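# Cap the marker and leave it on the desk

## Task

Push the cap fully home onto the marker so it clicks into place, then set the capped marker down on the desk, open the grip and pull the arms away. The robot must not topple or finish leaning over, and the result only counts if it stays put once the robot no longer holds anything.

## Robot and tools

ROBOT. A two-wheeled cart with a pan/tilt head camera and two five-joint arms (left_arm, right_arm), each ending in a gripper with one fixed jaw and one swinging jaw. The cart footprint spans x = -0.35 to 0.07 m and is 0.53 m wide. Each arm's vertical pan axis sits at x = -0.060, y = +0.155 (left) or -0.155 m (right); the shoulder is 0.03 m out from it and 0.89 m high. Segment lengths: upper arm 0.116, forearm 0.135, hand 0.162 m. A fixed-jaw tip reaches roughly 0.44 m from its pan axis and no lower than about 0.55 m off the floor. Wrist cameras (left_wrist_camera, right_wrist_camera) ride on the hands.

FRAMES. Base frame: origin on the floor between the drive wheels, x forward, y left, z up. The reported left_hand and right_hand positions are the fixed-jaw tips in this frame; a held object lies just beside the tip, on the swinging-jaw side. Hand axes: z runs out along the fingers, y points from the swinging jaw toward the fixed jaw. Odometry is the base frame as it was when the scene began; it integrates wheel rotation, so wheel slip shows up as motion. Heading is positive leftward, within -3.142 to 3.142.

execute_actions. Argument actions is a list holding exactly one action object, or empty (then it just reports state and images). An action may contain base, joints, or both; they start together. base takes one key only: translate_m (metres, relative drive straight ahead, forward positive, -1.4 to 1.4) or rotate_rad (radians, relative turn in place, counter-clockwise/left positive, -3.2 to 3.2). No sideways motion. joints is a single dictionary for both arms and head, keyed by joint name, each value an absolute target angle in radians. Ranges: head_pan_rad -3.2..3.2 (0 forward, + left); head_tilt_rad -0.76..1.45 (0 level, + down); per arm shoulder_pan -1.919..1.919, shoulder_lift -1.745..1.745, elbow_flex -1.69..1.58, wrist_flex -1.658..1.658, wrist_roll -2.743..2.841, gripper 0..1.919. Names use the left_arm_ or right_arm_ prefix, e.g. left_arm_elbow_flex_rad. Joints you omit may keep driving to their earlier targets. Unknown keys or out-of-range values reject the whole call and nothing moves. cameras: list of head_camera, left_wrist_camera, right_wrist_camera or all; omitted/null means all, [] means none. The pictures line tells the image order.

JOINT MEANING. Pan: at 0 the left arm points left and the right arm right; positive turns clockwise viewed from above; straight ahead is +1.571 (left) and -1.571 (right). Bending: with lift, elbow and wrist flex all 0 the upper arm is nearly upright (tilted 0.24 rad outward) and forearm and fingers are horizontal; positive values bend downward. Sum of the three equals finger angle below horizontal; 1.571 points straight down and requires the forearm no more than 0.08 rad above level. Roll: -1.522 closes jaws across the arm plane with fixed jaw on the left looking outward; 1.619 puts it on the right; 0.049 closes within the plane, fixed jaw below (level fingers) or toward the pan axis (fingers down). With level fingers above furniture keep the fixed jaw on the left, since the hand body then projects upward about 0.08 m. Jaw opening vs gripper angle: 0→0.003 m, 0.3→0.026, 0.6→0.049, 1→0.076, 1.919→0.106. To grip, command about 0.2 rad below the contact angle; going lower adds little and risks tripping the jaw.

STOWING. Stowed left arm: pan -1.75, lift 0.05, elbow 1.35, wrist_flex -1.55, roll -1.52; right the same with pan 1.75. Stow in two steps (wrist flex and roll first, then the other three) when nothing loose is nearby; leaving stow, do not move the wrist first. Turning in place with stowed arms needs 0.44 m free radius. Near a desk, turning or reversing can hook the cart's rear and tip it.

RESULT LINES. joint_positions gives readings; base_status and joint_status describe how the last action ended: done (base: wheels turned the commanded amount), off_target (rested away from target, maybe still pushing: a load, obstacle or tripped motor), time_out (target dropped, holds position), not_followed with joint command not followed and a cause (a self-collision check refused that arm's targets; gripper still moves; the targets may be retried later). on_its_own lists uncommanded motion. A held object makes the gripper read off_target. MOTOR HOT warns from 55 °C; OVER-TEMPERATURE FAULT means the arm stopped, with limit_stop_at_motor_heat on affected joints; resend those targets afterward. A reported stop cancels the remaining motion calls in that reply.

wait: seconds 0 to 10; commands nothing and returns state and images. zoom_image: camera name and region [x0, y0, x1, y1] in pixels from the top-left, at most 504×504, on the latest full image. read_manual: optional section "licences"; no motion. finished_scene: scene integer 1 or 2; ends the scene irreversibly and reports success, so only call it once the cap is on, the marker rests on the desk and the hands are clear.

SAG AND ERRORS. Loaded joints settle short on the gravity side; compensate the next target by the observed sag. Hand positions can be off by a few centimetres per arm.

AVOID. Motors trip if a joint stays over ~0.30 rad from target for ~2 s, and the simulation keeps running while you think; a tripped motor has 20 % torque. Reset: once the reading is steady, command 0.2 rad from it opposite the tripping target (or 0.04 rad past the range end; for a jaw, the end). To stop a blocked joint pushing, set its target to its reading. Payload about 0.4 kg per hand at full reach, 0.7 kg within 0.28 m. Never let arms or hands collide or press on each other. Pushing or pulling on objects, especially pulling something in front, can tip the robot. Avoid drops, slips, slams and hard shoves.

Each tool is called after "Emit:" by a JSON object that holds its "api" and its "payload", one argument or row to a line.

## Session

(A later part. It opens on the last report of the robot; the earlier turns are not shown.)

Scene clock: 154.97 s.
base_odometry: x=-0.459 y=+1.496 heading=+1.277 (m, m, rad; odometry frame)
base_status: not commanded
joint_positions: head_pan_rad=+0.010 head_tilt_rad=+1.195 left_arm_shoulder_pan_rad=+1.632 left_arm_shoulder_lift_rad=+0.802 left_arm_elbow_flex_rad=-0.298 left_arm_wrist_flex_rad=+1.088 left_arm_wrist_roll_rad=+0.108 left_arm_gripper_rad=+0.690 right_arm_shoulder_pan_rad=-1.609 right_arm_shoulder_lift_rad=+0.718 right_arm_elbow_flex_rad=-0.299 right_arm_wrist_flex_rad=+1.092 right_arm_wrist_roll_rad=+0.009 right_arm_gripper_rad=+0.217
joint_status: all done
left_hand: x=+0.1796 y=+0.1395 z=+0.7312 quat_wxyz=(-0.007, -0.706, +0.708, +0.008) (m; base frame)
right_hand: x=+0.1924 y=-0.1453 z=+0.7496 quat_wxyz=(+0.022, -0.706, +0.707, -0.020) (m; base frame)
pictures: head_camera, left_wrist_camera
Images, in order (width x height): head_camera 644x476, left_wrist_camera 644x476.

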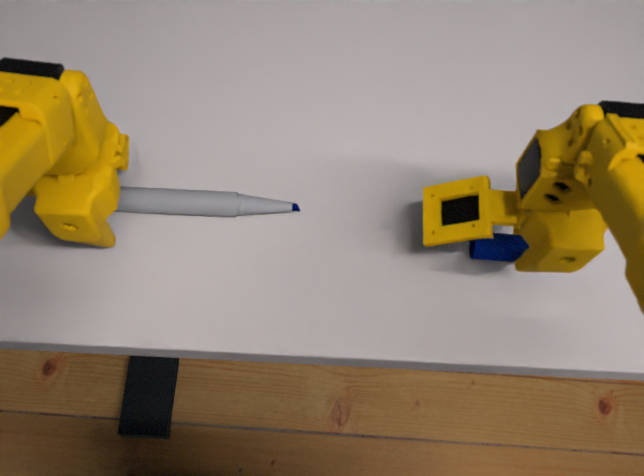

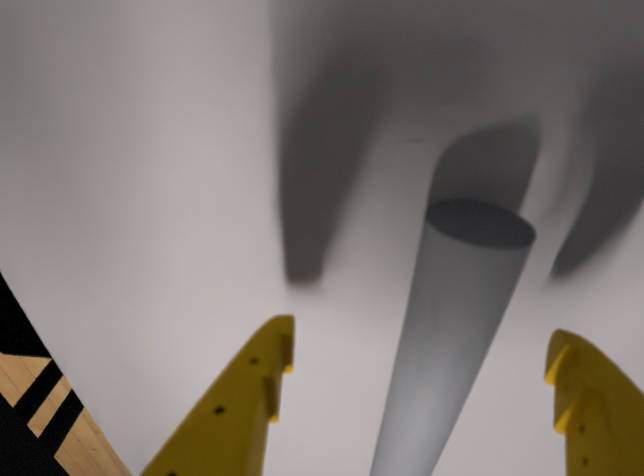

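Emit:
{"api": "execute_actions", "payload": {
  "actions": [
    {"joints":{"left_arm_shoulder_lift_rad":0.81,"left_arm_wrist_flex_rad":0.95}}
  ],
  "cameras": []
}}

Emit:
{"api": "execute_actions", "payload": {
  "actions": [
    {"joints":{"left_arm_gripper_rad":0.03,"right_arm_shoulder_pan_rad":-1.75,"right_arm_wrist_roll_rad":-0.14,"right_arm_wrist_flex_rad":0.95}}
  ]
}}

Scene clock: 160.17 s.
base_odometry: x=-0.459 y=+1.496 heading=+1.277 (m, m, rad; odometry frame)
base_status: not commanded
joint_positions: head_pan_rad=+0.010 head_tilt_rad=+1.195 left_arm_shoulder_pan_rad=+1.632 left_arm_shoulder_lift_rad=+0.824 left_arm_elbow_flex_rad=-0.298 left_arm_wrist_flex_rad=+0.963 left_arm_wrist_roll_rad=+0.108 left_arm_gripper_rad=+0.690 right_arm_shoulder_pan_rad=-1.609 right_arm_shoulder_lift_rad=+0.718 right_arm_elbow_flex_rad=-0.299 right_arm_wrist_flex_rad=+1.092 right_arm_wrist_roll_rad=+0.009 right_arm_gripper_rad=+0.217
joint_status: all done
left_hand: x=+0.1962 y=+0.1385 z=+0.7262 quat_wxyz=(+0.027, -0.706, +0.707, -0.031) (m; base frame)
right_hand: x=+0.1924 y=-0.1453 z=+0.7496 quat_wxyz=(+0.022, -0.706, +0.707, -0.020) (m; base frame)
pictures: none
No camera images: the call's "cameras" was empty. Leave "cameras" out to get every camera's image.

Scene clock: 161.03 s.
base_odometry: x=-0.459 y=+1.496 heading=+1.277 (m, m, rad; odometry frame)
base_status: not commanded
joint_positions: head_pan_rad=+0.010 head_tilt_rad=+1.195 left_arm_shoulder_pan_rad=+1.632 left_arm_shoulder_lift_rad=+0.824 left_arm_elbow_flex_rad=-0.300 left_arm_wrist_flex_rad=+0.963 left_arm_wrist_roll_rad=+0.108 left_arm_gripper_rad=+0.206 right_arm_shoulder_pan_rad=-1.740 right_arm_shoulder_lift_rad=+0.719 right_arm_elbow_flex_rad=-0.299 right_arm_wrist_flex_rad=+0.960 right_arm_wrist_roll_rad=-0.130 right_arm_gripper_rad=+0.217
joint_status: left_arm_gripper_rad off_target (ended at +0.206, target +0.030); the others done
left_hand: x=+0.1966 y=+0.1385 z=+0.7263 quat_wxyz=(+0.028, -0.706, +0.707, -0.032) (m; base frame)
right_hand: x=+0.2095 y=-0.1080 z=+0.7508 quat_wxyz=(+0.078, -0.700, +0.707, -0.055) (m; base frame)
pictures: head_camera, left_wrist_camera, right_wrist_camera
Images, in order (width x height): head_camera 644x476, left_wrist_camera 644x476, right_wrist_camera 644x476.

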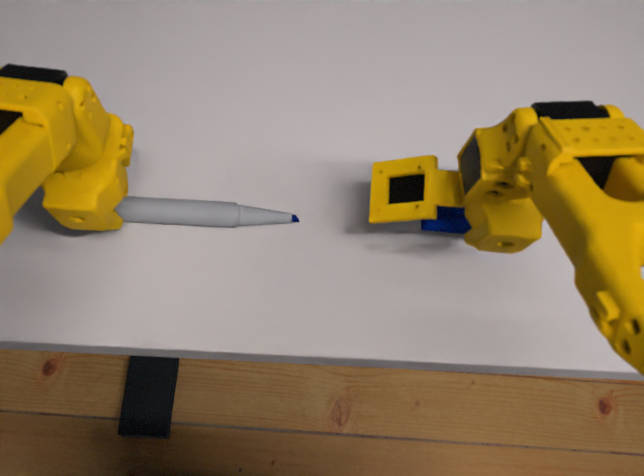

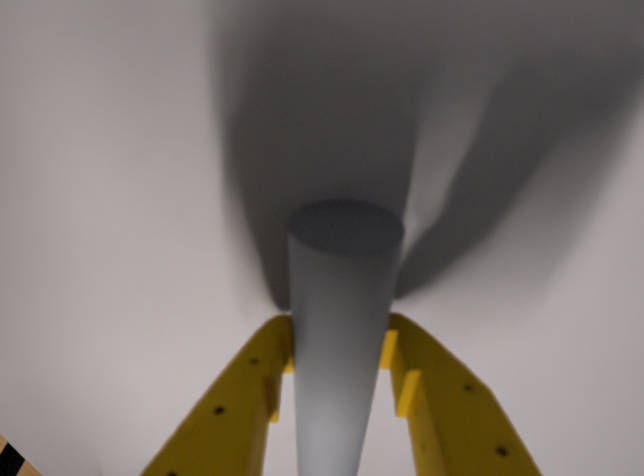

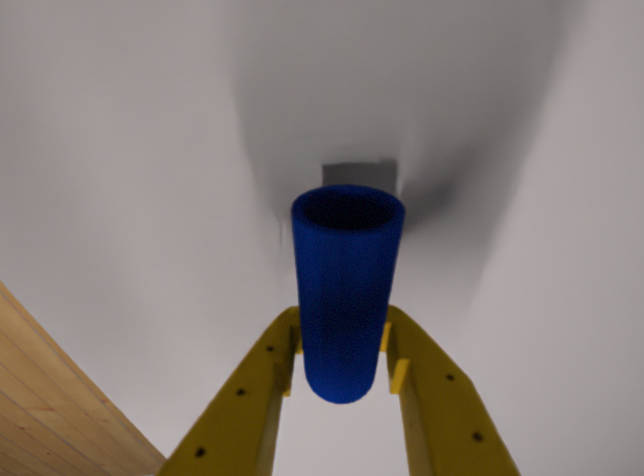

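Emit:
{"api": "execute_actions", "payload": {
  "actions": [
    {"joints":{"left_arm_shoulder_pan_rad":1.89,"left_arm_wrist_roll_rad":0.38,"left_arm_wrist_flex_rad":0.89,"right_arm_shoulder_lift_rad":0.765,"right_arm_wrist_flex_rad":0.90}}
  ]
}}

Scene clock: 165.70 s.
base_odometry: x=-0.459 y=+1.496 heading=+1.277 (m, m, rad; odometry frame)
base_status: not commanded
joint_positions: head_pan_rad=+0.010 head_tilt_rad=+1.195 left_arm_shoulder_pan_rad=+1.877 left_arm_shoulder_lift_rad=+0.827 left_arm_elbow_flex_rad=-0.300 left_arm_wrist_flex_rad=+0.903 left_arm_wrist_roll_rad=+0.373 left_arm_gripper_rad=+0.206 right_arm_shoulder_pan_rad=-1.740 right_arm_shoulder_lift_rad=+0.785 right_arm_elbow_flex_rad=-0.299 right_arm_wrist_flex_rad=+0.909 right_arm_wrist_roll_rad=-0.130 right_arm_gripper_rad=+0.217
joint_status: all done
left_hand: x=+0.1933 y=+0.0718 z=+0.7263 quat_wxyz=(+0.032, -0.712, +0.699, -0.063) (m; base frame)
right_hand: x=+0.2077 y=-0.1083 z=+0.7359 quat_wxyz=(+0.072, -0.701, +0.708, -0.050) (m; base frame)
pictures: head_camera, left_wrist_camera, right_wrist_camera
Images, in order (width x height): head_camera 644x476, left_wrist_camera 644x476, right_wrist_camera 644x476.

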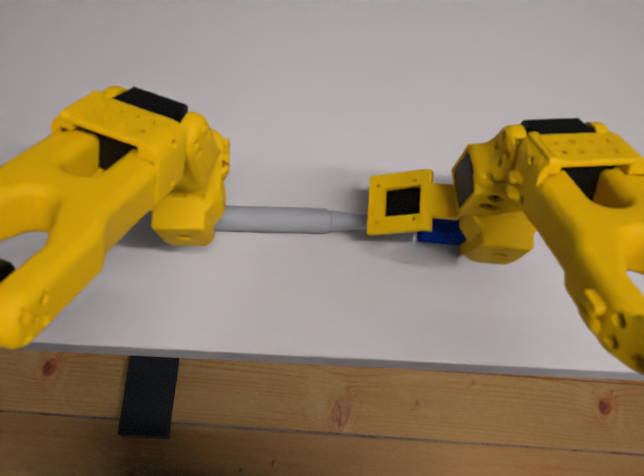

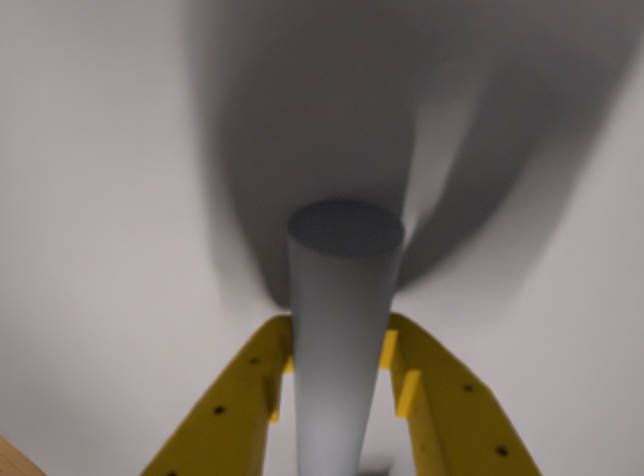

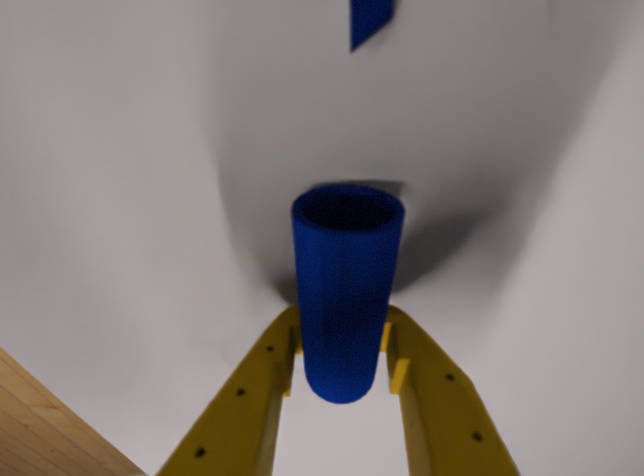

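Emit:
{"api": "execute_actions", "payload": {
  "actions": [
    {"joints":{"right_arm_shoulder_pan_rad":-1.81,"right_arm_wrist_roll_rad":-0.20,"right_arm_wrist_flex_rad":0.86,"right_arm_shoulder_lift_rad":0.77}}
  ],
  "cameras": ["head_camera","right_wrist_camera"]
}}

Scene clock: 169.57 s.
base_odometry: x=-0.459 y=+1.496 heading=+1.277 (m, m, rad; odometry frame)
base_status: not commanded
joint_positions: head_pan_rad=+0.010 head_tilt_rad=+1.195 left_arm_shoulder_pan_rad=+1.877 left_arm_shoulder_lift_rad=+0.827 left_arm_elbow_flex_rad=-0.300 left_arm_wrist_flex_rad=+0.903 left_arm_wrist_roll_rad=+0.373 left_arm_gripper_rad=+0.206 right_arm_shoulder_pan_rad=-1.800 right_arm_shoulder_lift_rad=+0.791 right_arm_elbow_flex_rad=-0.299 right_arm_wrist_flex_rad=+0.870 right_arm_wrist_roll_rad=-0.192 right_arm_gripper_rad=+0.217
joint_status: all done
left_hand: x=+0.1933 y=+0.0718 z=+0.7263 quat_wxyz=(+0.032, -0.712, +0.699, -0.063) (m; base frame)
right_hand: x=+0.2096 y=-0.0907 z=+0.7354 quat_wxyz=(+0.089, -0.699, +0.707, -0.055) (m; base frame)
pictures: head_camera, right_wrist_camera
Images, in order (width x height): head_camera 644x476, right_wrist_camera 644x476.

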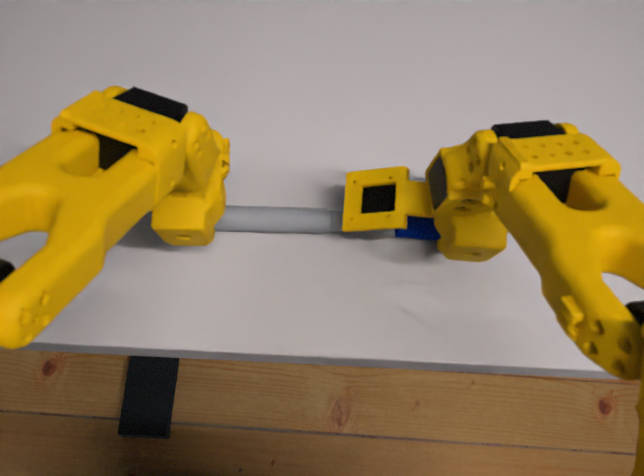

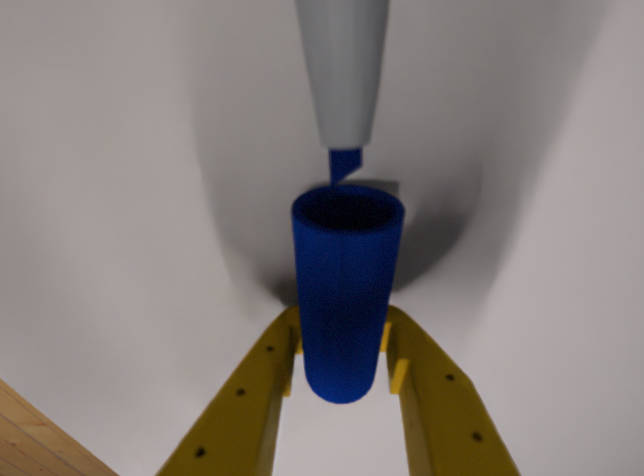

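Emit:
{"api": "execute_actions", "payload": {
  "actions": [
    {"joints":{"right_arm_shoulder_pan_rad":-1.87,"right_arm_wrist_roll_rad":-0.25,"right_arm_wrist_flex_rad":0.835,"right_arm_shoulder_lift_rad":0.775}}
  ],
  "cameras": ["head_camera","right_wrist_camera"]
}}

Scene clock: 174.07 s.
base_odometry: x=-0.459 y=+1.496 heading=+1.277 (m, m, rad; odometry frame)
base_status: not commanded
joint_positions: head_pan_rad=+0.010 head_tilt_rad=+1.195 left_arm_shoulder_pan_rad=+1.877 left_arm_shoulder_lift_rad=+0.827 left_arm_elbow_flex_rad=-0.300 left_arm_wrist_flex_rad=+0.903 left_arm_wrist_roll_rad=+0.373 left_arm_gripper_rad=+0.206 right_arm_shoulder_pan_rad=-1.858 right_arm_shoulder_lift_rad=+0.794 right_arm_elbow_flex_rad=-0.299 right_arm_wrist_flex_rad=+0.845 right_arm_wrist_roll_rad=-0.241 right_arm_gripper_rad=+0.217
joint_status: all done
left_hand: x=+0.1933 y=+0.0718 z=+0.7263 quat_wxyz=(+0.032, -0.712, +0.699, -0.063) (m; base frame)
right_hand: x=+0.2086 y=-0.0737 z=+0.7353 quat_wxyz=(+0.101, -0.702, +0.703, -0.055) (m; base frame)
pictures: head_camera, right_wrist_camera
Images, in order (width x height): head_camera 644x476, right_wrist_camera 644x476.

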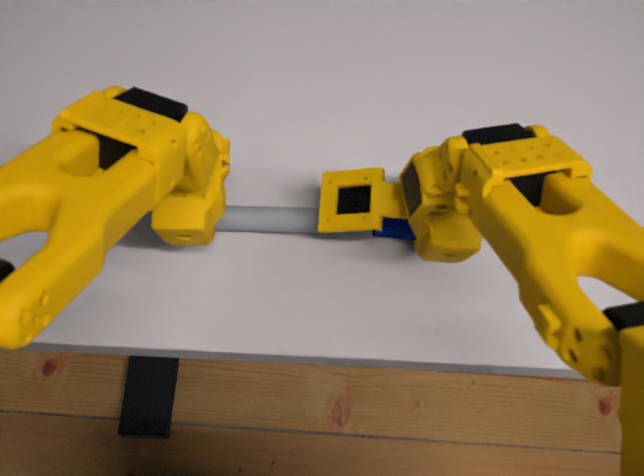

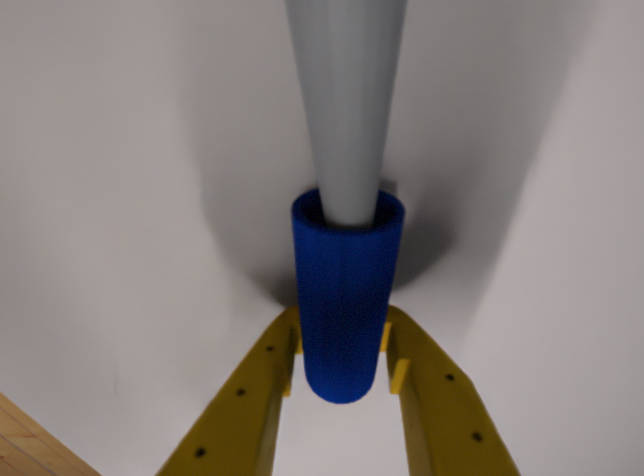

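Entering. Both pan further together (x drops equally).

Emit:
{"api": "execute_actions", "payload": {
  "actions": [
    {"joints":{"right_arm_shoulder_pan_rad":-1.919,"right_arm_wrist_roll_rad":-0.30,"right_arm_wrist_flex_rad":0.825,"left_arm_shoulder_pan_rad":1.919,"left_arm_wrist_roll_rad":0.41}}
  ],
  "cameras": ["head_camera","right_wrist_camera"]
}}

Scene clock: 181.53 s.
base_odometry: x=-0.459 y=+1.496 heading=+1.277 (m, m, rad; odometry frame)
base_status: not commanded
joint_positions: head_pan_rad=+0.010 head_tilt_rad=+1.195 left_arm_shoulder_pan_rad=+1.906 left_arm_shoulder_lift_rad=+0.827 left_arm_elbow_flex_rad=-0.300 left_arm_wrist_flex_rad=+0.903 left_arm_wrist_roll_rad=+0.402 left_arm_gripper_rad=+0.206 right_arm_shoulder_pan_rad=-1.909 right_arm_shoulder_lift_rad=+0.794 right_arm_elbow_flex_rad=-0.299 right_arm_wrist_flex_rad=+0.834 right_arm_wrist_roll_rad=-0.290 right_arm_gripper_rad=+0.217
joint_status: all done
left_hand: x=+0.1908 y=+0.0642 z=+0.7263 quat_wxyz=(+0.030, -0.712, +0.699, -0.064) (m; base frame)
right_hand: x=+0.2058 y=-0.0593 z=+0.7357 quat_wxyz=(+0.108, -0.702, +0.702, -0.052) (m; base frame)
pictures: head_camera, right_wrist_camera
Images, in order (width x height): head_camera 644x476, right_wrist_camera 644x476.

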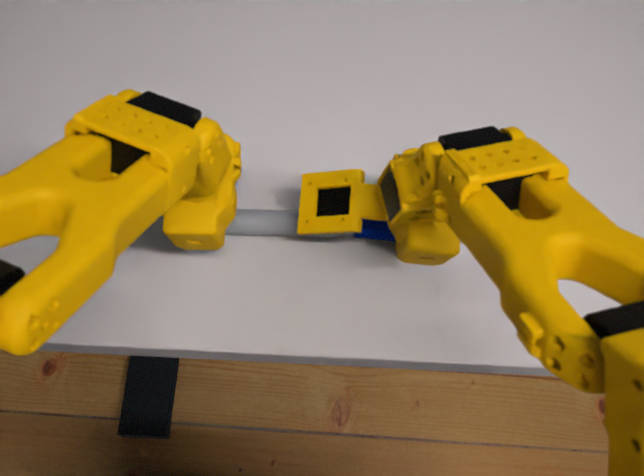

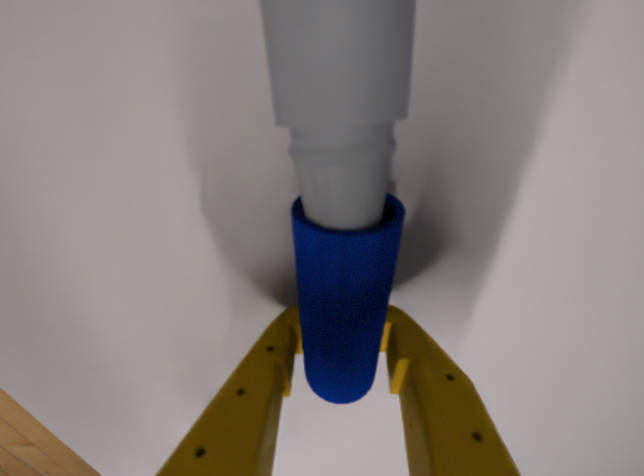

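Emit:
{"api": "execute_actions", "payload": {
  "actions": [
    {"joints":{"right_arm_wrist_flex_rad":0.80,"right_arm_elbow_flex_rad":-0.53,"right_arm_shoulder_lift_rad":0.89,"left_arm_wrist_flex_rad":0.865,"left_arm_elbow_flex_rad":-0.53,"left_arm_shoulder_lift_rad":0.925,"right_arm_gripper_rad":0.02,"left_arm_gripper_rad":0.01}}
  ]
}}

Scene clock: 192.63 s.
base_odometry: x=-0.459 y=+1.496 heading=+1.277 (m, m, rad; odometry frame)
base_status: not commanded
joint_positions: head_pan_rad=+0.010 head_tilt_rad=+1.195 left_arm_shoulder_pan_rad=+1.908 left_arm_shoulder_lift_rad=+0.942 left_arm_elbow_flex_rad=-0.488 left_arm_wrist_flex_rad=+0.878 left_arm_wrist_roll_rad=+0.402 left_arm_gripper_rad=+0.205 right_arm_shoulder_pan_rad=-1.909 right_arm_shoulder_lift_rad=+0.914 right_arm_elbow_flex_rad=-0.489 right_arm_wrist_flex_rad=+0.814 right_arm_wrist_roll_rad=-0.290 right_arm_gripper_rad=+0.214
joint_status: left_arm_gripper_rad off_target (ended at +0.205, target +0.010); right_arm_gripper_rad off_target (ended at +0.214, target +0.020); the others done
left_hand: x=+0.2149 y=+0.0554 z=+0.7255 quat_wxyz=(+0.051, -0.708, +0.696, -0.108) (m; base frame)
right_hand: x=+0.2287 y=-0.0512 z=+0.7354 quat_wxyz=(+0.149, -0.697, +0.698, -0.071) (m; base frame)
pictures: head_camera, left_wrist_camera, right_wrist_camera
Images, in order (width x height): head_camera 644x476, left_wrist_camera 644x476, right_wrist_camera 644x476.

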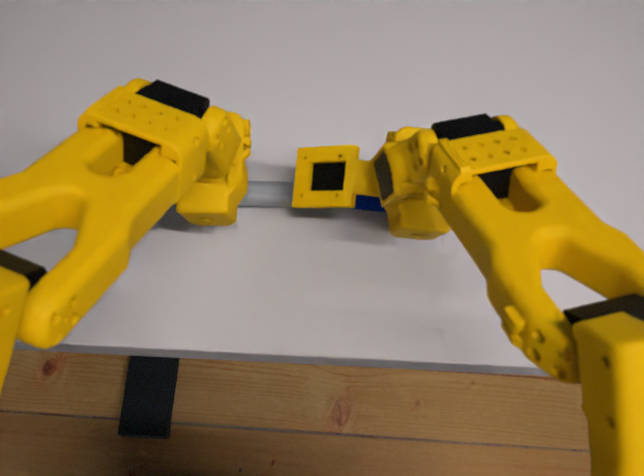

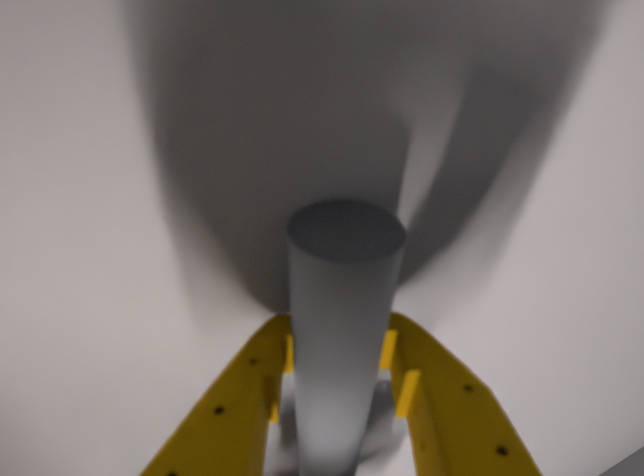

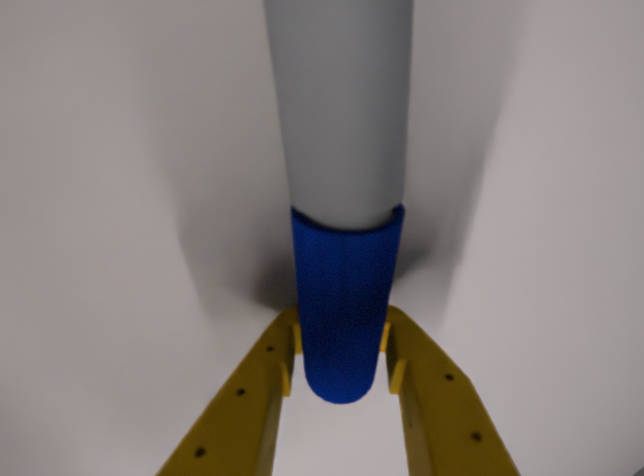

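Emit:
{"api": "execute_actions", "payload": {
  "actions": [
    {"joints":{"right_arm_wrist_flex_rad":0.78,"right_arm_elbow_flex_rad":-0.68,"right_arm_shoulder_lift_rad":0.98,"left_arm_wrist_flex_rad":0.845,"left_arm_elbow_flex_rad":-0.68,"left_arm_shoulder_lift_rad":1.015}}
  ]
}}

Scene clock: 197.03 s.
base_odometry: x=-0.459 y=+1.496 heading=+1.277 (m, m, rad; odometry frame)
base_status: not commanded
joint_positions: head_pan_rad=+0.010 head_tilt_rad=+1.195 left_arm_shoulder_pan_rad=+1.900 left_arm_shoulder_lift_rad=+1.034 left_arm_elbow_flex_rad=-0.634 left_arm_wrist_flex_rad=+0.868 left_arm_wrist_roll_rad=+0.402 left_arm_gripper_rad=+0.205 right_arm_shoulder_pan_rad=-1.901 right_arm_shoulder_lift_rad=+1.006 right_arm_elbow_flex_rad=-0.636 right_arm_wrist_flex_rad=+0.799 right_arm_wrist_roll_rad=-0.290 right_arm_gripper_rad=+0.214
joint_status: all done
left_hand: x=+0.2311 y=+0.0522 z=+0.7244 quat_wxyz=(+0.065, -0.707, +0.691, -0.137) (m; base frame)
right_hand: x=+0.2458 y=-0.0479 z=+0.7360 quat_wxyz=(+0.180, -0.690, +0.696, -0.087) (m; base frame)
pictures: head_camera, left_wrist_camera, right_wrist_camera
Images, in order (width x height): head_camera 644x476, left_wrist_camera 644x476, right_wrist_camera 644x476.

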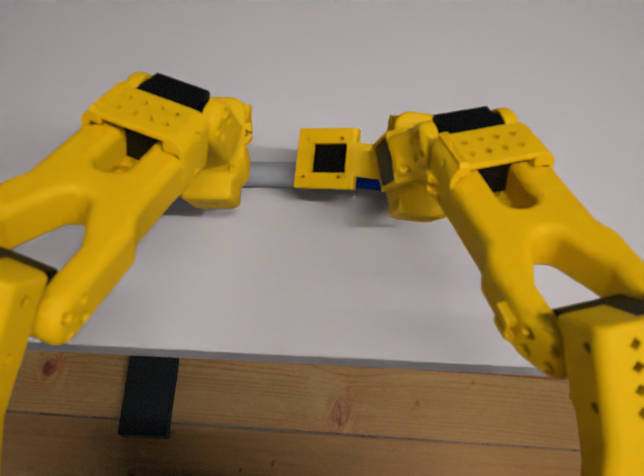

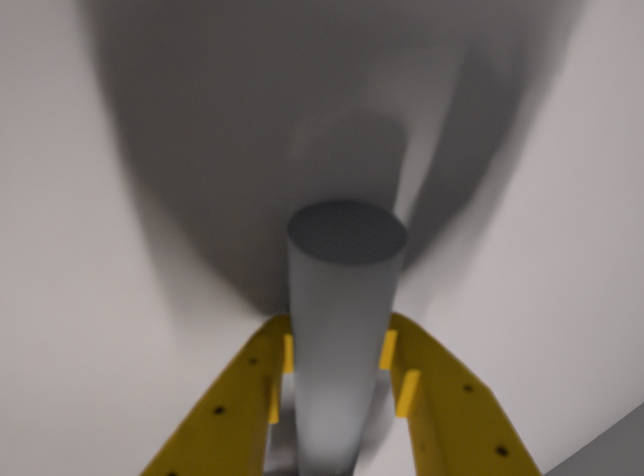

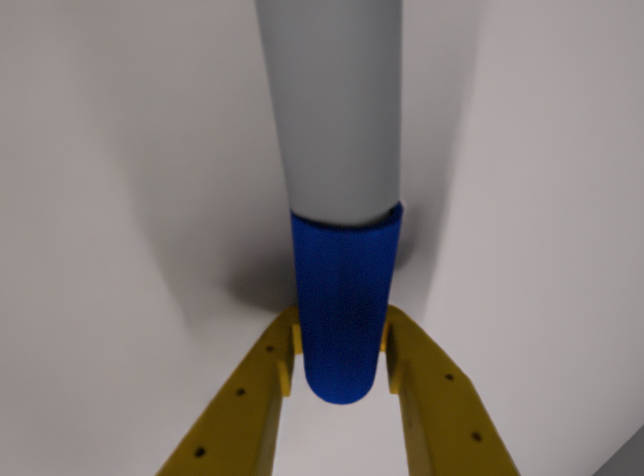

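Emit:
{"api": "execute_actions", "payload": {
  "actions": [
    {"joints":{"right_arm_gripper_rad":0.5,"right_arm_shoulder_pan_rad":-1.89}}
  ],
  "cameras": []
}}

Emit:
{"api": "execute_actions", "payload": {
  "actions": [
    {"joints":{"right_arm_shoulder_pan_rad":-1.77,"right_arm_wrist_roll_rad":-0.16,"right_arm_wrist_flex_rad":0.87,"right_arm_shoulder_lift_rad":0.94}}
  ],
  "cameras": ["head_camera","right_wrist_camera"]
}}

Scene clock: 204.23 s.
base_odometry: x=-0.459 y=+1.496 heading=+1.277 (m, m, rad; odometry frame)
base_status: not commanded
joint_positions: head_pan_rad=+0.010 head_tilt_rad=+1.195 left_arm_shoulder_pan_rad=+1.905 left_arm_shoulder_lift_rad=+1.035 left_arm_elbow_flex_rad=-0.643 left_arm_wrist_flex_rad=+0.858 left_arm_wrist_roll_rad=+0.404 left_arm_gripper_rad=+0.205 right_arm_shoulder_pan_rad=-1.889 right_arm_shoulder_lift_rad=+1.007 right_arm_elbow_flex_rad=-0.641 right_arm_wrist_flex_rad=+0.793 right_arm_wrist_roll_rad=-0.290 right_arm_gripper_rad=+0.491
joint_status: all done
left_hand: x=+0.2335 y=+0.0498 z=+0.7260 quat_wxyz=(+0.068, -0.705, +0.691, -0.144) (m; base frame)
right_hand: x=+0.2486 y=-0.0511 z=+0.7368 quat_wxyz=(+0.183, -0.685, +0.699, -0.090) (m; base frame)
pictures: none
No camera images: the call's "cameras" was empty. Leave "cameras" out to get every camera's image.

Scene clock: 205.03 s.
base_odometry: x=-0.459 y=+1.496 heading=+1.277 (m, m, rad; odometry frame)
base_status: not commanded
joint_positions: head_pan_rad=+0.010 head_tilt_rad=+1.195 left_arm_shoulder_pan_rad=+1.908 left_arm_shoulder_lift_rad=+1.037 left_arm_elbow_flex_rad=-0.643 left_arm_wrist_flex_rad=+0.858 left_arm_wrist_roll_rad=+0.404 left_arm_gripper_rad=+0.205 right_arm_shoulder_pan_rad=-1.781 right_arm_shoulder_lift_rad=+1.003 right_arm_elbow_flex_rad=-0.648 right_arm_wrist_flex_rad=+0.863 right_arm_wrist_roll_rad=-0.169 right_arm_gripper_rad=+0.492
joint_status: all done
left_hand: x=+0.2330 y=+0.0490 z=+0.7255 quat_wxyz=(+0.068, -0.704, +0.692, -0.144) (m; base frame)
right_hand: x=+0.2496 y=-0.0875 z=+0.7357 quat_wxyz=(+0.148, -0.694, +0.699, -0.095) (m; base frame)
pictures: head_camera, right_wrist_camera
Images, in order (width x height): head_camera 644x476, right_wrist_camera 644x476.

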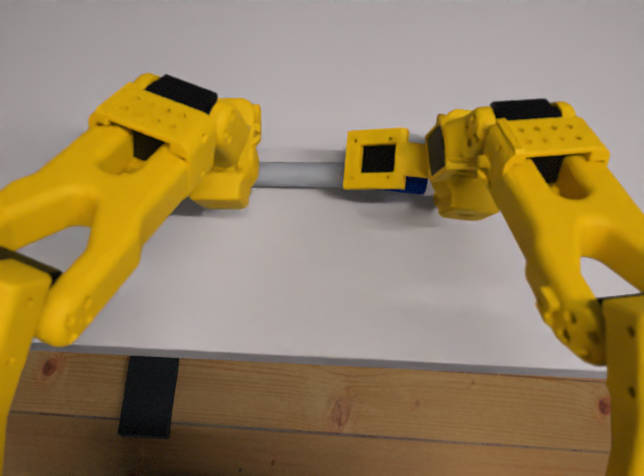

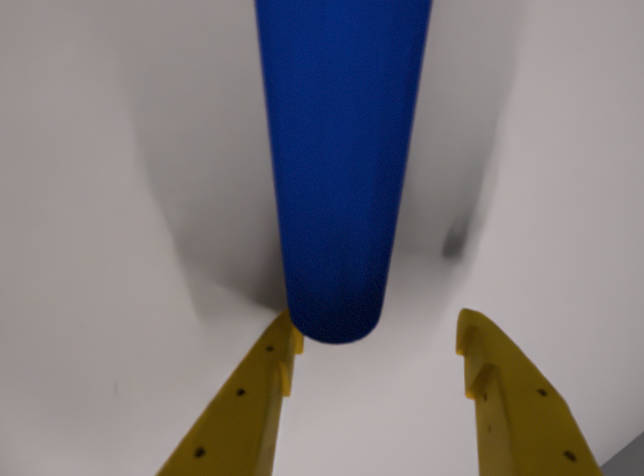

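Emit:
{"api": "execute_actions", "payload": {
  "actions": [
    {"joints":{"right_arm_shoulder_pan_rad":-1.71}}
  ],
  "cameras": []
}}

Emit:
{"api": "execute_actions", "payload": {
  "actions": [
    {"joints":{"right_arm_gripper_rad":0.0,"right_arm_wrist_flex_rad":0.80,"right_arm_wrist_roll_rad":-0.2}}
  ],
  "cameras": ["head_camera","right_wrist_camera"]
}}

Emit:
{"api": "zoom_image", "payload": {
  "camera": "head_camera",
  "region": [240, 110, 480, 230]
}}

Scene clock: 210.20 s.
base_odometry: x=-0.459 y=+1.496 heading=+1.277 (m, m, rad; odometry frame)
base_status: not commanded
joint_positions: head_pan_rad=+0.010 head_tilt_rad=+1.195 left_arm_shoulder_pan_rad=+1.908 left_arm_shoulder_lift_rad=+1.037 left_arm_elbow_flex_rad=-0.643 left_arm_wrist_flex_rad=+0.858 left_arm_wrist_roll_rad=+0.404 left_arm_gripper_rad=+0.205 right_arm_shoulder_pan_rad=-1.720 right_arm_shoulder_lift_rad=+1.003 right_arm_elbow_flex_rad=-0.648 right_arm_wrist_flex_rad=+0.863 right_arm_wrist_roll_rad=-0.169 right_arm_gripper_rad=+0.492
joint_status: all done
left_hand: x=+0.2330 y=+0.0490 z=+0.7255 quat_wxyz=(+0.068, -0.704, +0.692, -0.144) (m; base frame)
right_hand: x=+0.2532 y=-0.1066 z=+0.7357 quat_wxyz=(+0.145, -0.672, +0.720, -0.099) (m; base frame)
pictures: none
No camera images: the call's "cameras" was empty. Leave "cameras" out to get every camera's image.

Scene clock: 211.00 s.
base_odometry: x=-0.459 y=+1.496 heading=+1.277 (m, m, rad; odometry frame)
base_status: not commanded
joint_positions: head_pan_rad=+0.010 head_tilt_rad=+1.195 left_arm_shoulder_pan_rad=+1.908 left_arm_shoulder_lift_rad=+1.037 left_arm_elbow_flex_rad=-0.643 left_arm_wrist_flex_rad=+0.858 left_arm_wrist_roll_rad=+0.404 left_arm_gripper_rad=+0.205 right_arm_shoulder_pan_rad=-1.720 right_arm_shoulder_lift_rad=+1.003 right_arm_elbow_flex_rad=-0.648 right_arm_wrist_flex_rad=+0.811 right_arm_wrist_roll_rad=-0.192 right_arm_gripper_rad=+0.009
joint_status: all done
left_hand: x=+0.2330 y=+0.0490 z=+0.7255 quat_wxyz=(+0.068, -0.704, +0.692, -0.144) (m; base frame)
right_hand: x=+0.2610 y=-0.1053 z=+0.7384 quat_wxyz=(+0.167, -0.660, +0.724, -0.112) (m; base frame)
pictures: head_camera, right_wrist_camera
Images, in order (width x height): head_camera 644x476, right_wrist_camera 644x476.

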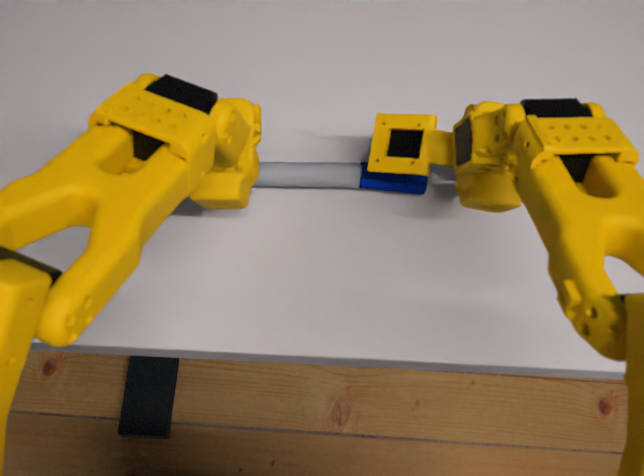

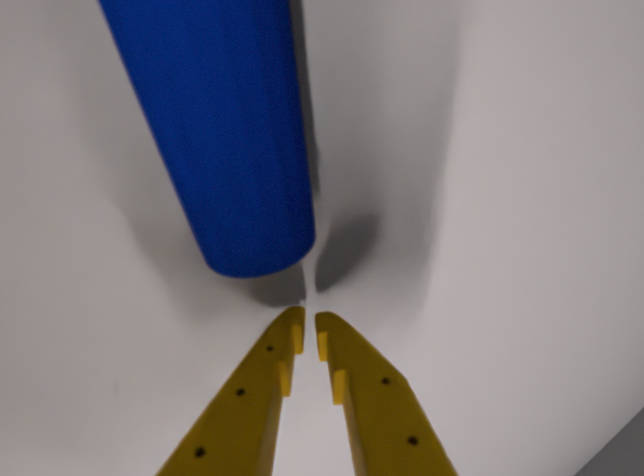

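Region (240, 110, 480, 230) of head_camera's 644x476 image, scaled by 2.100.

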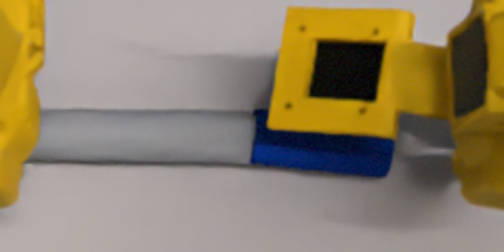

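Emit:
{"api": "execute_actions", "payload": {
  "actions": [
    {"joints":{"right_arm_shoulder_pan_rad":-1.77,"right_arm_wrist_flex_rad":0.83}}
  ],
  "cameras": ["right_wrist_camera"]
}}

Emit:
{"api": "execute_actions", "payload": {
  "actions": [
    {"joints":{"right_arm_shoulder_pan_rad":-1.87}}
  ]
}}

Scene clock: 215.83 s.
base_odometry: x=-0.459 y=+1.496 heading=+1.277 (m, m, rad; odometry frame)
base_status: not commanded
joint_positions: head_pan_rad=+0.010 head_tilt_rad=+1.195 left_arm_shoulder_pan_rad=+1.908 left_arm_shoulder_lift_rad=+1.037 left_arm_elbow_flex_rad=-0.643 left_arm_wrist_flex_rad=+0.858 left_arm_wrist_roll_rad=+0.404 left_arm_gripper_rad=+0.205 right_arm_shoulder_pan_rad=-1.760 right_arm_shoulder_lift_rad=+1.003 right_arm_elbow_flex_rad=-0.648 right_arm_wrist_flex_rad=+0.825 right_arm_wrist_roll_rad=-0.192 right_arm_gripper_rad=+0.008
joint_status: all done
left_hand: x=+0.2330 y=+0.0490 z=+0.7255 quat_wxyz=(+0.068, -0.704, +0.692, -0.144) (m; base frame)
right_hand: x=+0.2567 y=-0.0929 z=+0.7377 quat_wxyz=(+0.164, -0.676, +0.711, -0.105) (m; base frame)
pictures: right_wrist_camera
Images, in order (width x height): right_wrist_camera 644x476.

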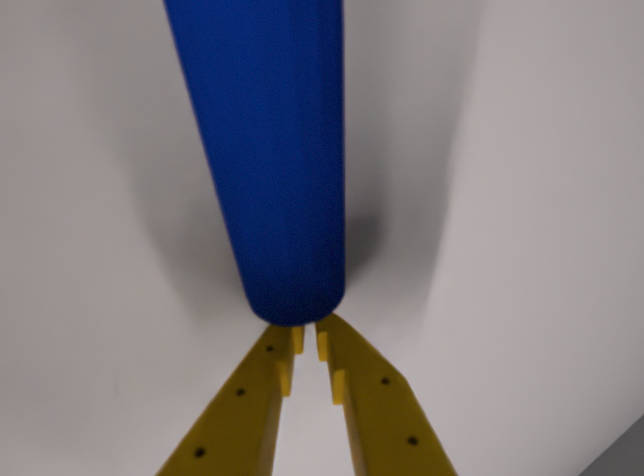

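Scene clock: 216.43 s.
base_odometry: x=-0.459 y=+1.496 heading=+1.277 (m, m, rad; odometry frame)
base_status: not commanded
joint_positions: head_pan_rad=+0.010 head_tilt_rad=+1.195 left_arm_shoulder_pan_rad=+1.908 left_arm_shoulder_lift_rad=+1.040 left_arm_elbow_flex_rad=-0.643 left_arm_wrist_flex_rad=+0.858 left_arm_wrist_roll_rad=+0.404 left_arm_gripper_rad=+0.205 right_arm_shoulder_pan_rad=-1.820 right_arm_shoulder_lift_rad=+1.003 right_arm_elbow_flex_rad=-0.648 right_arm_wrist_flex_rad=+0.827 right_arm_wrist_roll_rad=-0.192 right_arm_gripper_rad=+0.008
joint_status: right_arm_shoulder_pan_rad off_target (ended at -1.819, target -1.870)
left_hand: x=+0.2325 y=+0.0492 z=+0.7247 quat_wxyz=(+0.067, -0.705, +0.692, -0.142) (m; base frame)
right_hand: x=+0.2522 y=-0.0741 z=+0.7376 quat_wxyz=(+0.166, -0.697, +0.691, -0.100) (m; base frame)
pictures: head_camera, left_wrist_camera, right_wrist_camera
Images, in order (width x height): head_camera 644x476, left_wrist_camera 644x476, right_wrist_camera 644x476.

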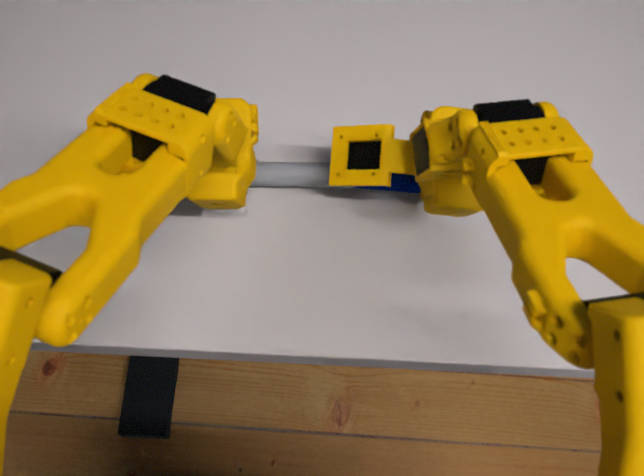

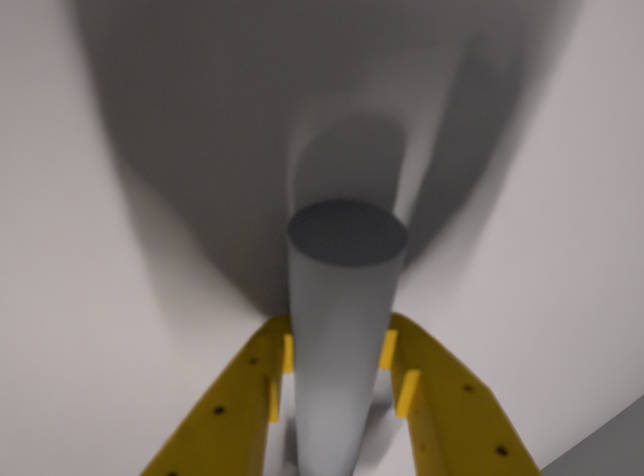

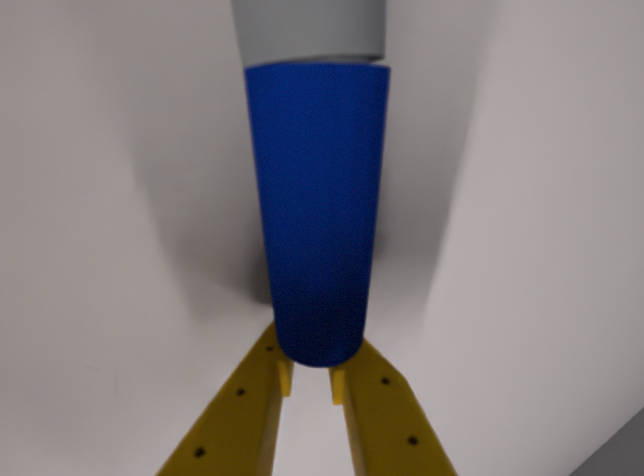

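Emit:
{"api": "execute_actions", "payload": {
  "actions": [
    {"joints":{"right_arm_shoulder_pan_rad":-1.919,"right_arm_wrist_flex_rad":0.80}}
  ],
  "cameras": ["right_wrist_camera","left_wrist_camera"]
}}

Emit:
{"api": "zoom_image", "payload": {
  "camera": "right_wrist_camera",
  "region": [200, 0, 440, 160]
}}

Scene clock: 220.13 s.
base_odometry: x=-0.459 y=+1.496 heading=+1.277 (m, m, rad; odometry frame)
base_status: not commanded
joint_positions: head_pan_rad=+0.010 head_tilt_rad=+1.195 left_arm_shoulder_pan_rad=+1.900 left_arm_shoulder_lift_rad=+1.040 left_arm_elbow_flex_rad=-0.643 left_arm_wrist_flex_rad=+0.858 left_arm_wrist_roll_rad=+0.404 left_arm_gripper_rad=+0.205 right_arm_shoulder_pan_rad=-1.838 right_arm_shoulder_lift_rad=+1.003 right_arm_elbow_flex_rad=-0.648 right_arm_wrist_flex_rad=+0.814 right_arm_wrist_roll_rad=-0.192 right_arm_gripper_rad=+0.008
joint_status: right_arm_shoulder_pan_rad off_target (ended at -1.838, target -1.919); the others done
left_hand: x=+0.2333 y=+0.0514 z=+0.7247 quat_wxyz=(+0.067, -0.707, +0.689, -0.142) (m; base frame)
right_hand: x=+0.2525 y=-0.0679 z=+0.7383 quat_wxyz=(+0.172, -0.702, +0.684, -0.101) (m; base frame)
pictures: left_wrist_camera, right_wrist_camera
Images, in order (width x height): left_wrist_camera 644x476, right_wrist_camera 644x476.

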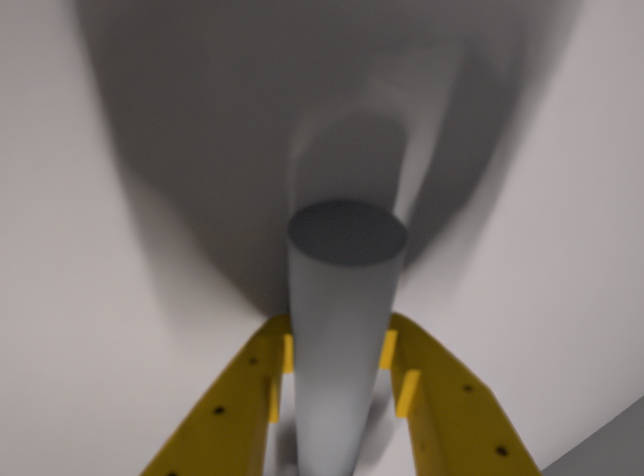

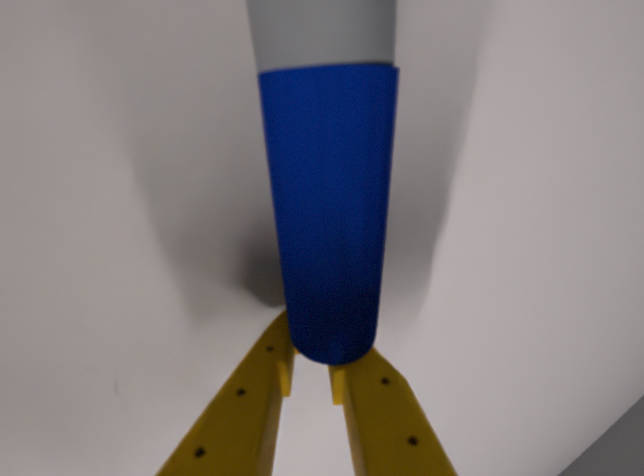

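Region (200, 0, 440, 160) of right_wrist_camera's 644x476 image, scaled by 2.100.

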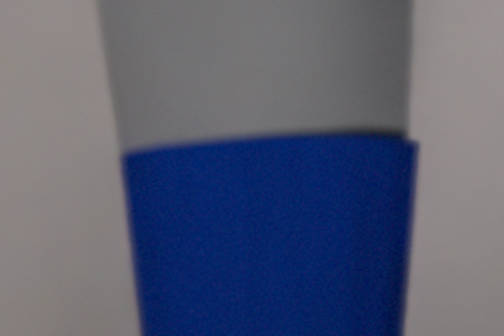

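Flush. Release.

Emit:
{"api": "execute_actions", "payload": {
  "actions": [
    {"joints":{"right_arm_shoulder_pan_rad":-1.6}}
  ],
  "cameras": []
}}

Emit:
{"api": "execute_actions", "payload": {
  "actions": [
    {"joints":{"left_arm_gripper_rad":0.5}}
  ],
  "cameras": []
}}

Emit:
{"api": "execute_actions", "payload": {
  "actions": [
    {"joints":{"left_arm_shoulder_lift_rad":0.75,"left_arm_wrist_flex_rad":1.15,"right_arm_shoulder_lift_rad":0.3}}
  ],
  "cameras": []
}}

Emit:
{"api": "execute_actions", "payload": {
  "actions": [
    {"base":{"translate_m":-0.25},"joints":{"left_arm_shoulder_lift_rad":-0.3,"left_arm_elbow_flex_rad":0.3,"left_arm_shoulder_pan_rad":1.4,"right_arm_shoulder_lift_rad":-0.3,"right_arm_elbow_flex_rad":0.3,"right_arm_shoulder_pan_rad":-1.4,"head_tilt_rad":0.85}}
  ],
  "cameras": ["head_camera"]
}}

Scene clock: 227.43 s.
base_odometry: x=-0.459 y=+1.496 heading=+1.277 (m, m, rad; odometry frame)
base_status: not commanded
joint_positions: head_pan_rad=+0.010 head_tilt_rad=+1.195 left_arm_shoulder_pan_rad=+1.906 left_arm_shoulder_lift_rad=+1.040 left_arm_elbow_flex_rad=-0.643 left_arm_wrist_flex_rad=+0.858 left_arm_wrist_roll_rad=+0.404 left_arm_gripper_rad=+0.205 right_arm_shoulder_pan_rad=-1.609 right_arm_shoulder_lift_rad=+1.003 right_arm_elbow_flex_rad=-0.648 right_arm_wrist_flex_rad=+0.811 right_arm_wrist_roll_rad=-0.192 right_arm_gripper_rad=+0.008
joint_status: all done
left_hand: x=+0.2326 y=+0.0496 z=+0.7247 quat_wxyz=(+0.067, -0.705, +0.692, -0.142) (m; base frame)
right_hand: x=+0.2645 y=-0.1410 z=+0.7384 quat_wxyz=(+0.161, -0.619, +0.759, -0.121) (m; base frame)
pictures: none
No camera images: the call's "cameras" was empty. Leave "cameras" out to get every camera's image.

Scene clock: 228.20 s.
base_odometry: x=-0.459 y=+1.496 heading=+1.277 (m, m, rad; odometry frame)
base_status: not commanded
joint_positions: head_pan_rad=+0.010 head_tilt_rad=+1.195 left_arm_shoulder_pan_rad=+1.908 left_arm_shoulder_lift_rad=+1.040 left_arm_elbow_flex_rad=-0.643 left_arm_wrist_flex_rad=+0.858 left_arm_wrist_roll_rad=+0.404 left_arm_gripper_rad=+0.489 right_arm_shoulder_pan_rad=-1.609 right_arm_shoulder_lift_rad=+1.003 right_arm_elbow_flex_rad=-0.648 right_arm_wrist_flex_rad=+0.811 right_arm_wrist_roll_rad=-0.192 right_arm_gripper_rad=+0.008
joint_status: all done
left_hand: x=+0.2325 y=+0.0492 z=+0.7247 quat_wxyz=(+0.067, -0.705, +0.692, -0.142) (m; base frame)
right_hand: x=+0.2645 y=-0.1410 z=+0.7384 quat_wxyz=(+0.161, -0.619, +0.759, -0.121) (m; base frame)
pictures: none
No camera images: the call's "cameras" was empty. Leave "cameras" out to get every camera's image.

Scene clock: 229.37 s.
base_odometry: x=-0.459 y=+1.496 heading=+1.277 (m, m, rad; odometry frame)
base_status: not commanded
joint_positions: head_pan_rad=+0.010 head_tilt_rad=+1.195 left_arm_shoulder_pan_rad=+1.908 left_arm_shoulder_lift_rad=+0.807 left_arm_elbow_flex_rad=-0.643 left_arm_wrist_flex_rad=+1.141 left_arm_wrist_roll_rad=+0.404 left_arm_gripper_rad=+0.490 right_arm_shoulder_pan_rad=-1.609 right_arm_shoulder_lift_rad=+0.359 right_arm_elbow_flex_rad=-0.648 right_arm_wrist_flex_rad=+0.811 right_arm_wrist_roll_rad=-0.192 right_arm_gripper_rad=+0.008
joint_status: all done
left_hand: x=+0.2223 y=+0.0527 z=+0.7781 quat_wxyz=(+0.057, -0.707, +0.695, -0.120) (m; base frame)
right_hand: x=+0.2989 y=-0.1396 z=+0.9465 quat_wxyz=(+0.400, -0.547, +0.671, -0.301) (m; base frame)
pictures: none
No camera images: the call's "cameras" was empty. Leave "cameras" out to get every camera's image.

Scene clock: 231.47 s.
base_odometry: x=-0.531 y=+1.257 heading=+1.278 (m, m, rad; odometry frame)
base_status: done
joint_positions: head_pan_rad=+0.010 head_tilt_rad=+0.865 left_arm_shoulder_pan_rad=+1.411 left_arm_shoulder_lift_rad=-0.269 left_arm_elbow_flex_rad=+0.303 left_arm_wrist_flex_rad=+1.142 left_arm_wrist_roll_rad=+0.404 left_arm_gripper_rad=+0.490 right_arm_shoulder_pan_rad=-1.412 right_arm_shoulder_lift_rad=-0.261 right_arm_elbow_flex_rad=+0.309 right_arm_wrist_flex_rad=+0.811 right_arm_wrist_roll_rad=-0.192 right_arm_gripper_rad=+0.008
joint_status: all done
left_hand: x=+0.1551 y=+0.1865 z=+0.8595 quat_wxyz=(+0.124, -0.847, +0.494, -0.151) (m; base frame)
right_hand: x=+0.1993 y=-0.1951 z=+0.8822 quat_wxyz=(+0.256, -0.518, +0.781, -0.236) (m; base frame)
pictures: head_camera
Images, in order (width x height): head_camera 644x476.

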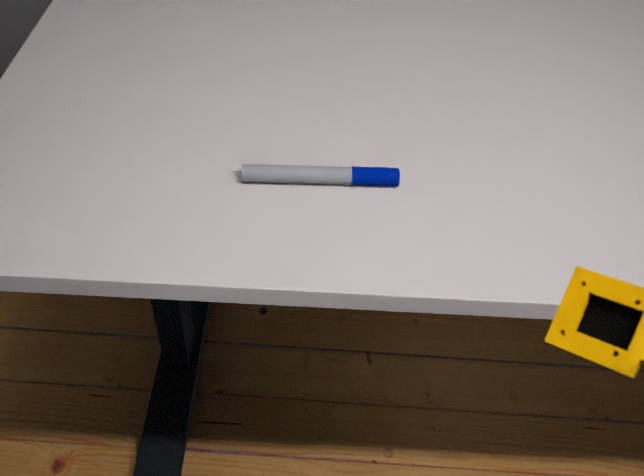

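Emit:
{"api": "finished_scene", "payload": {
  "scene": 1
}}

The scene is finished: the task was done.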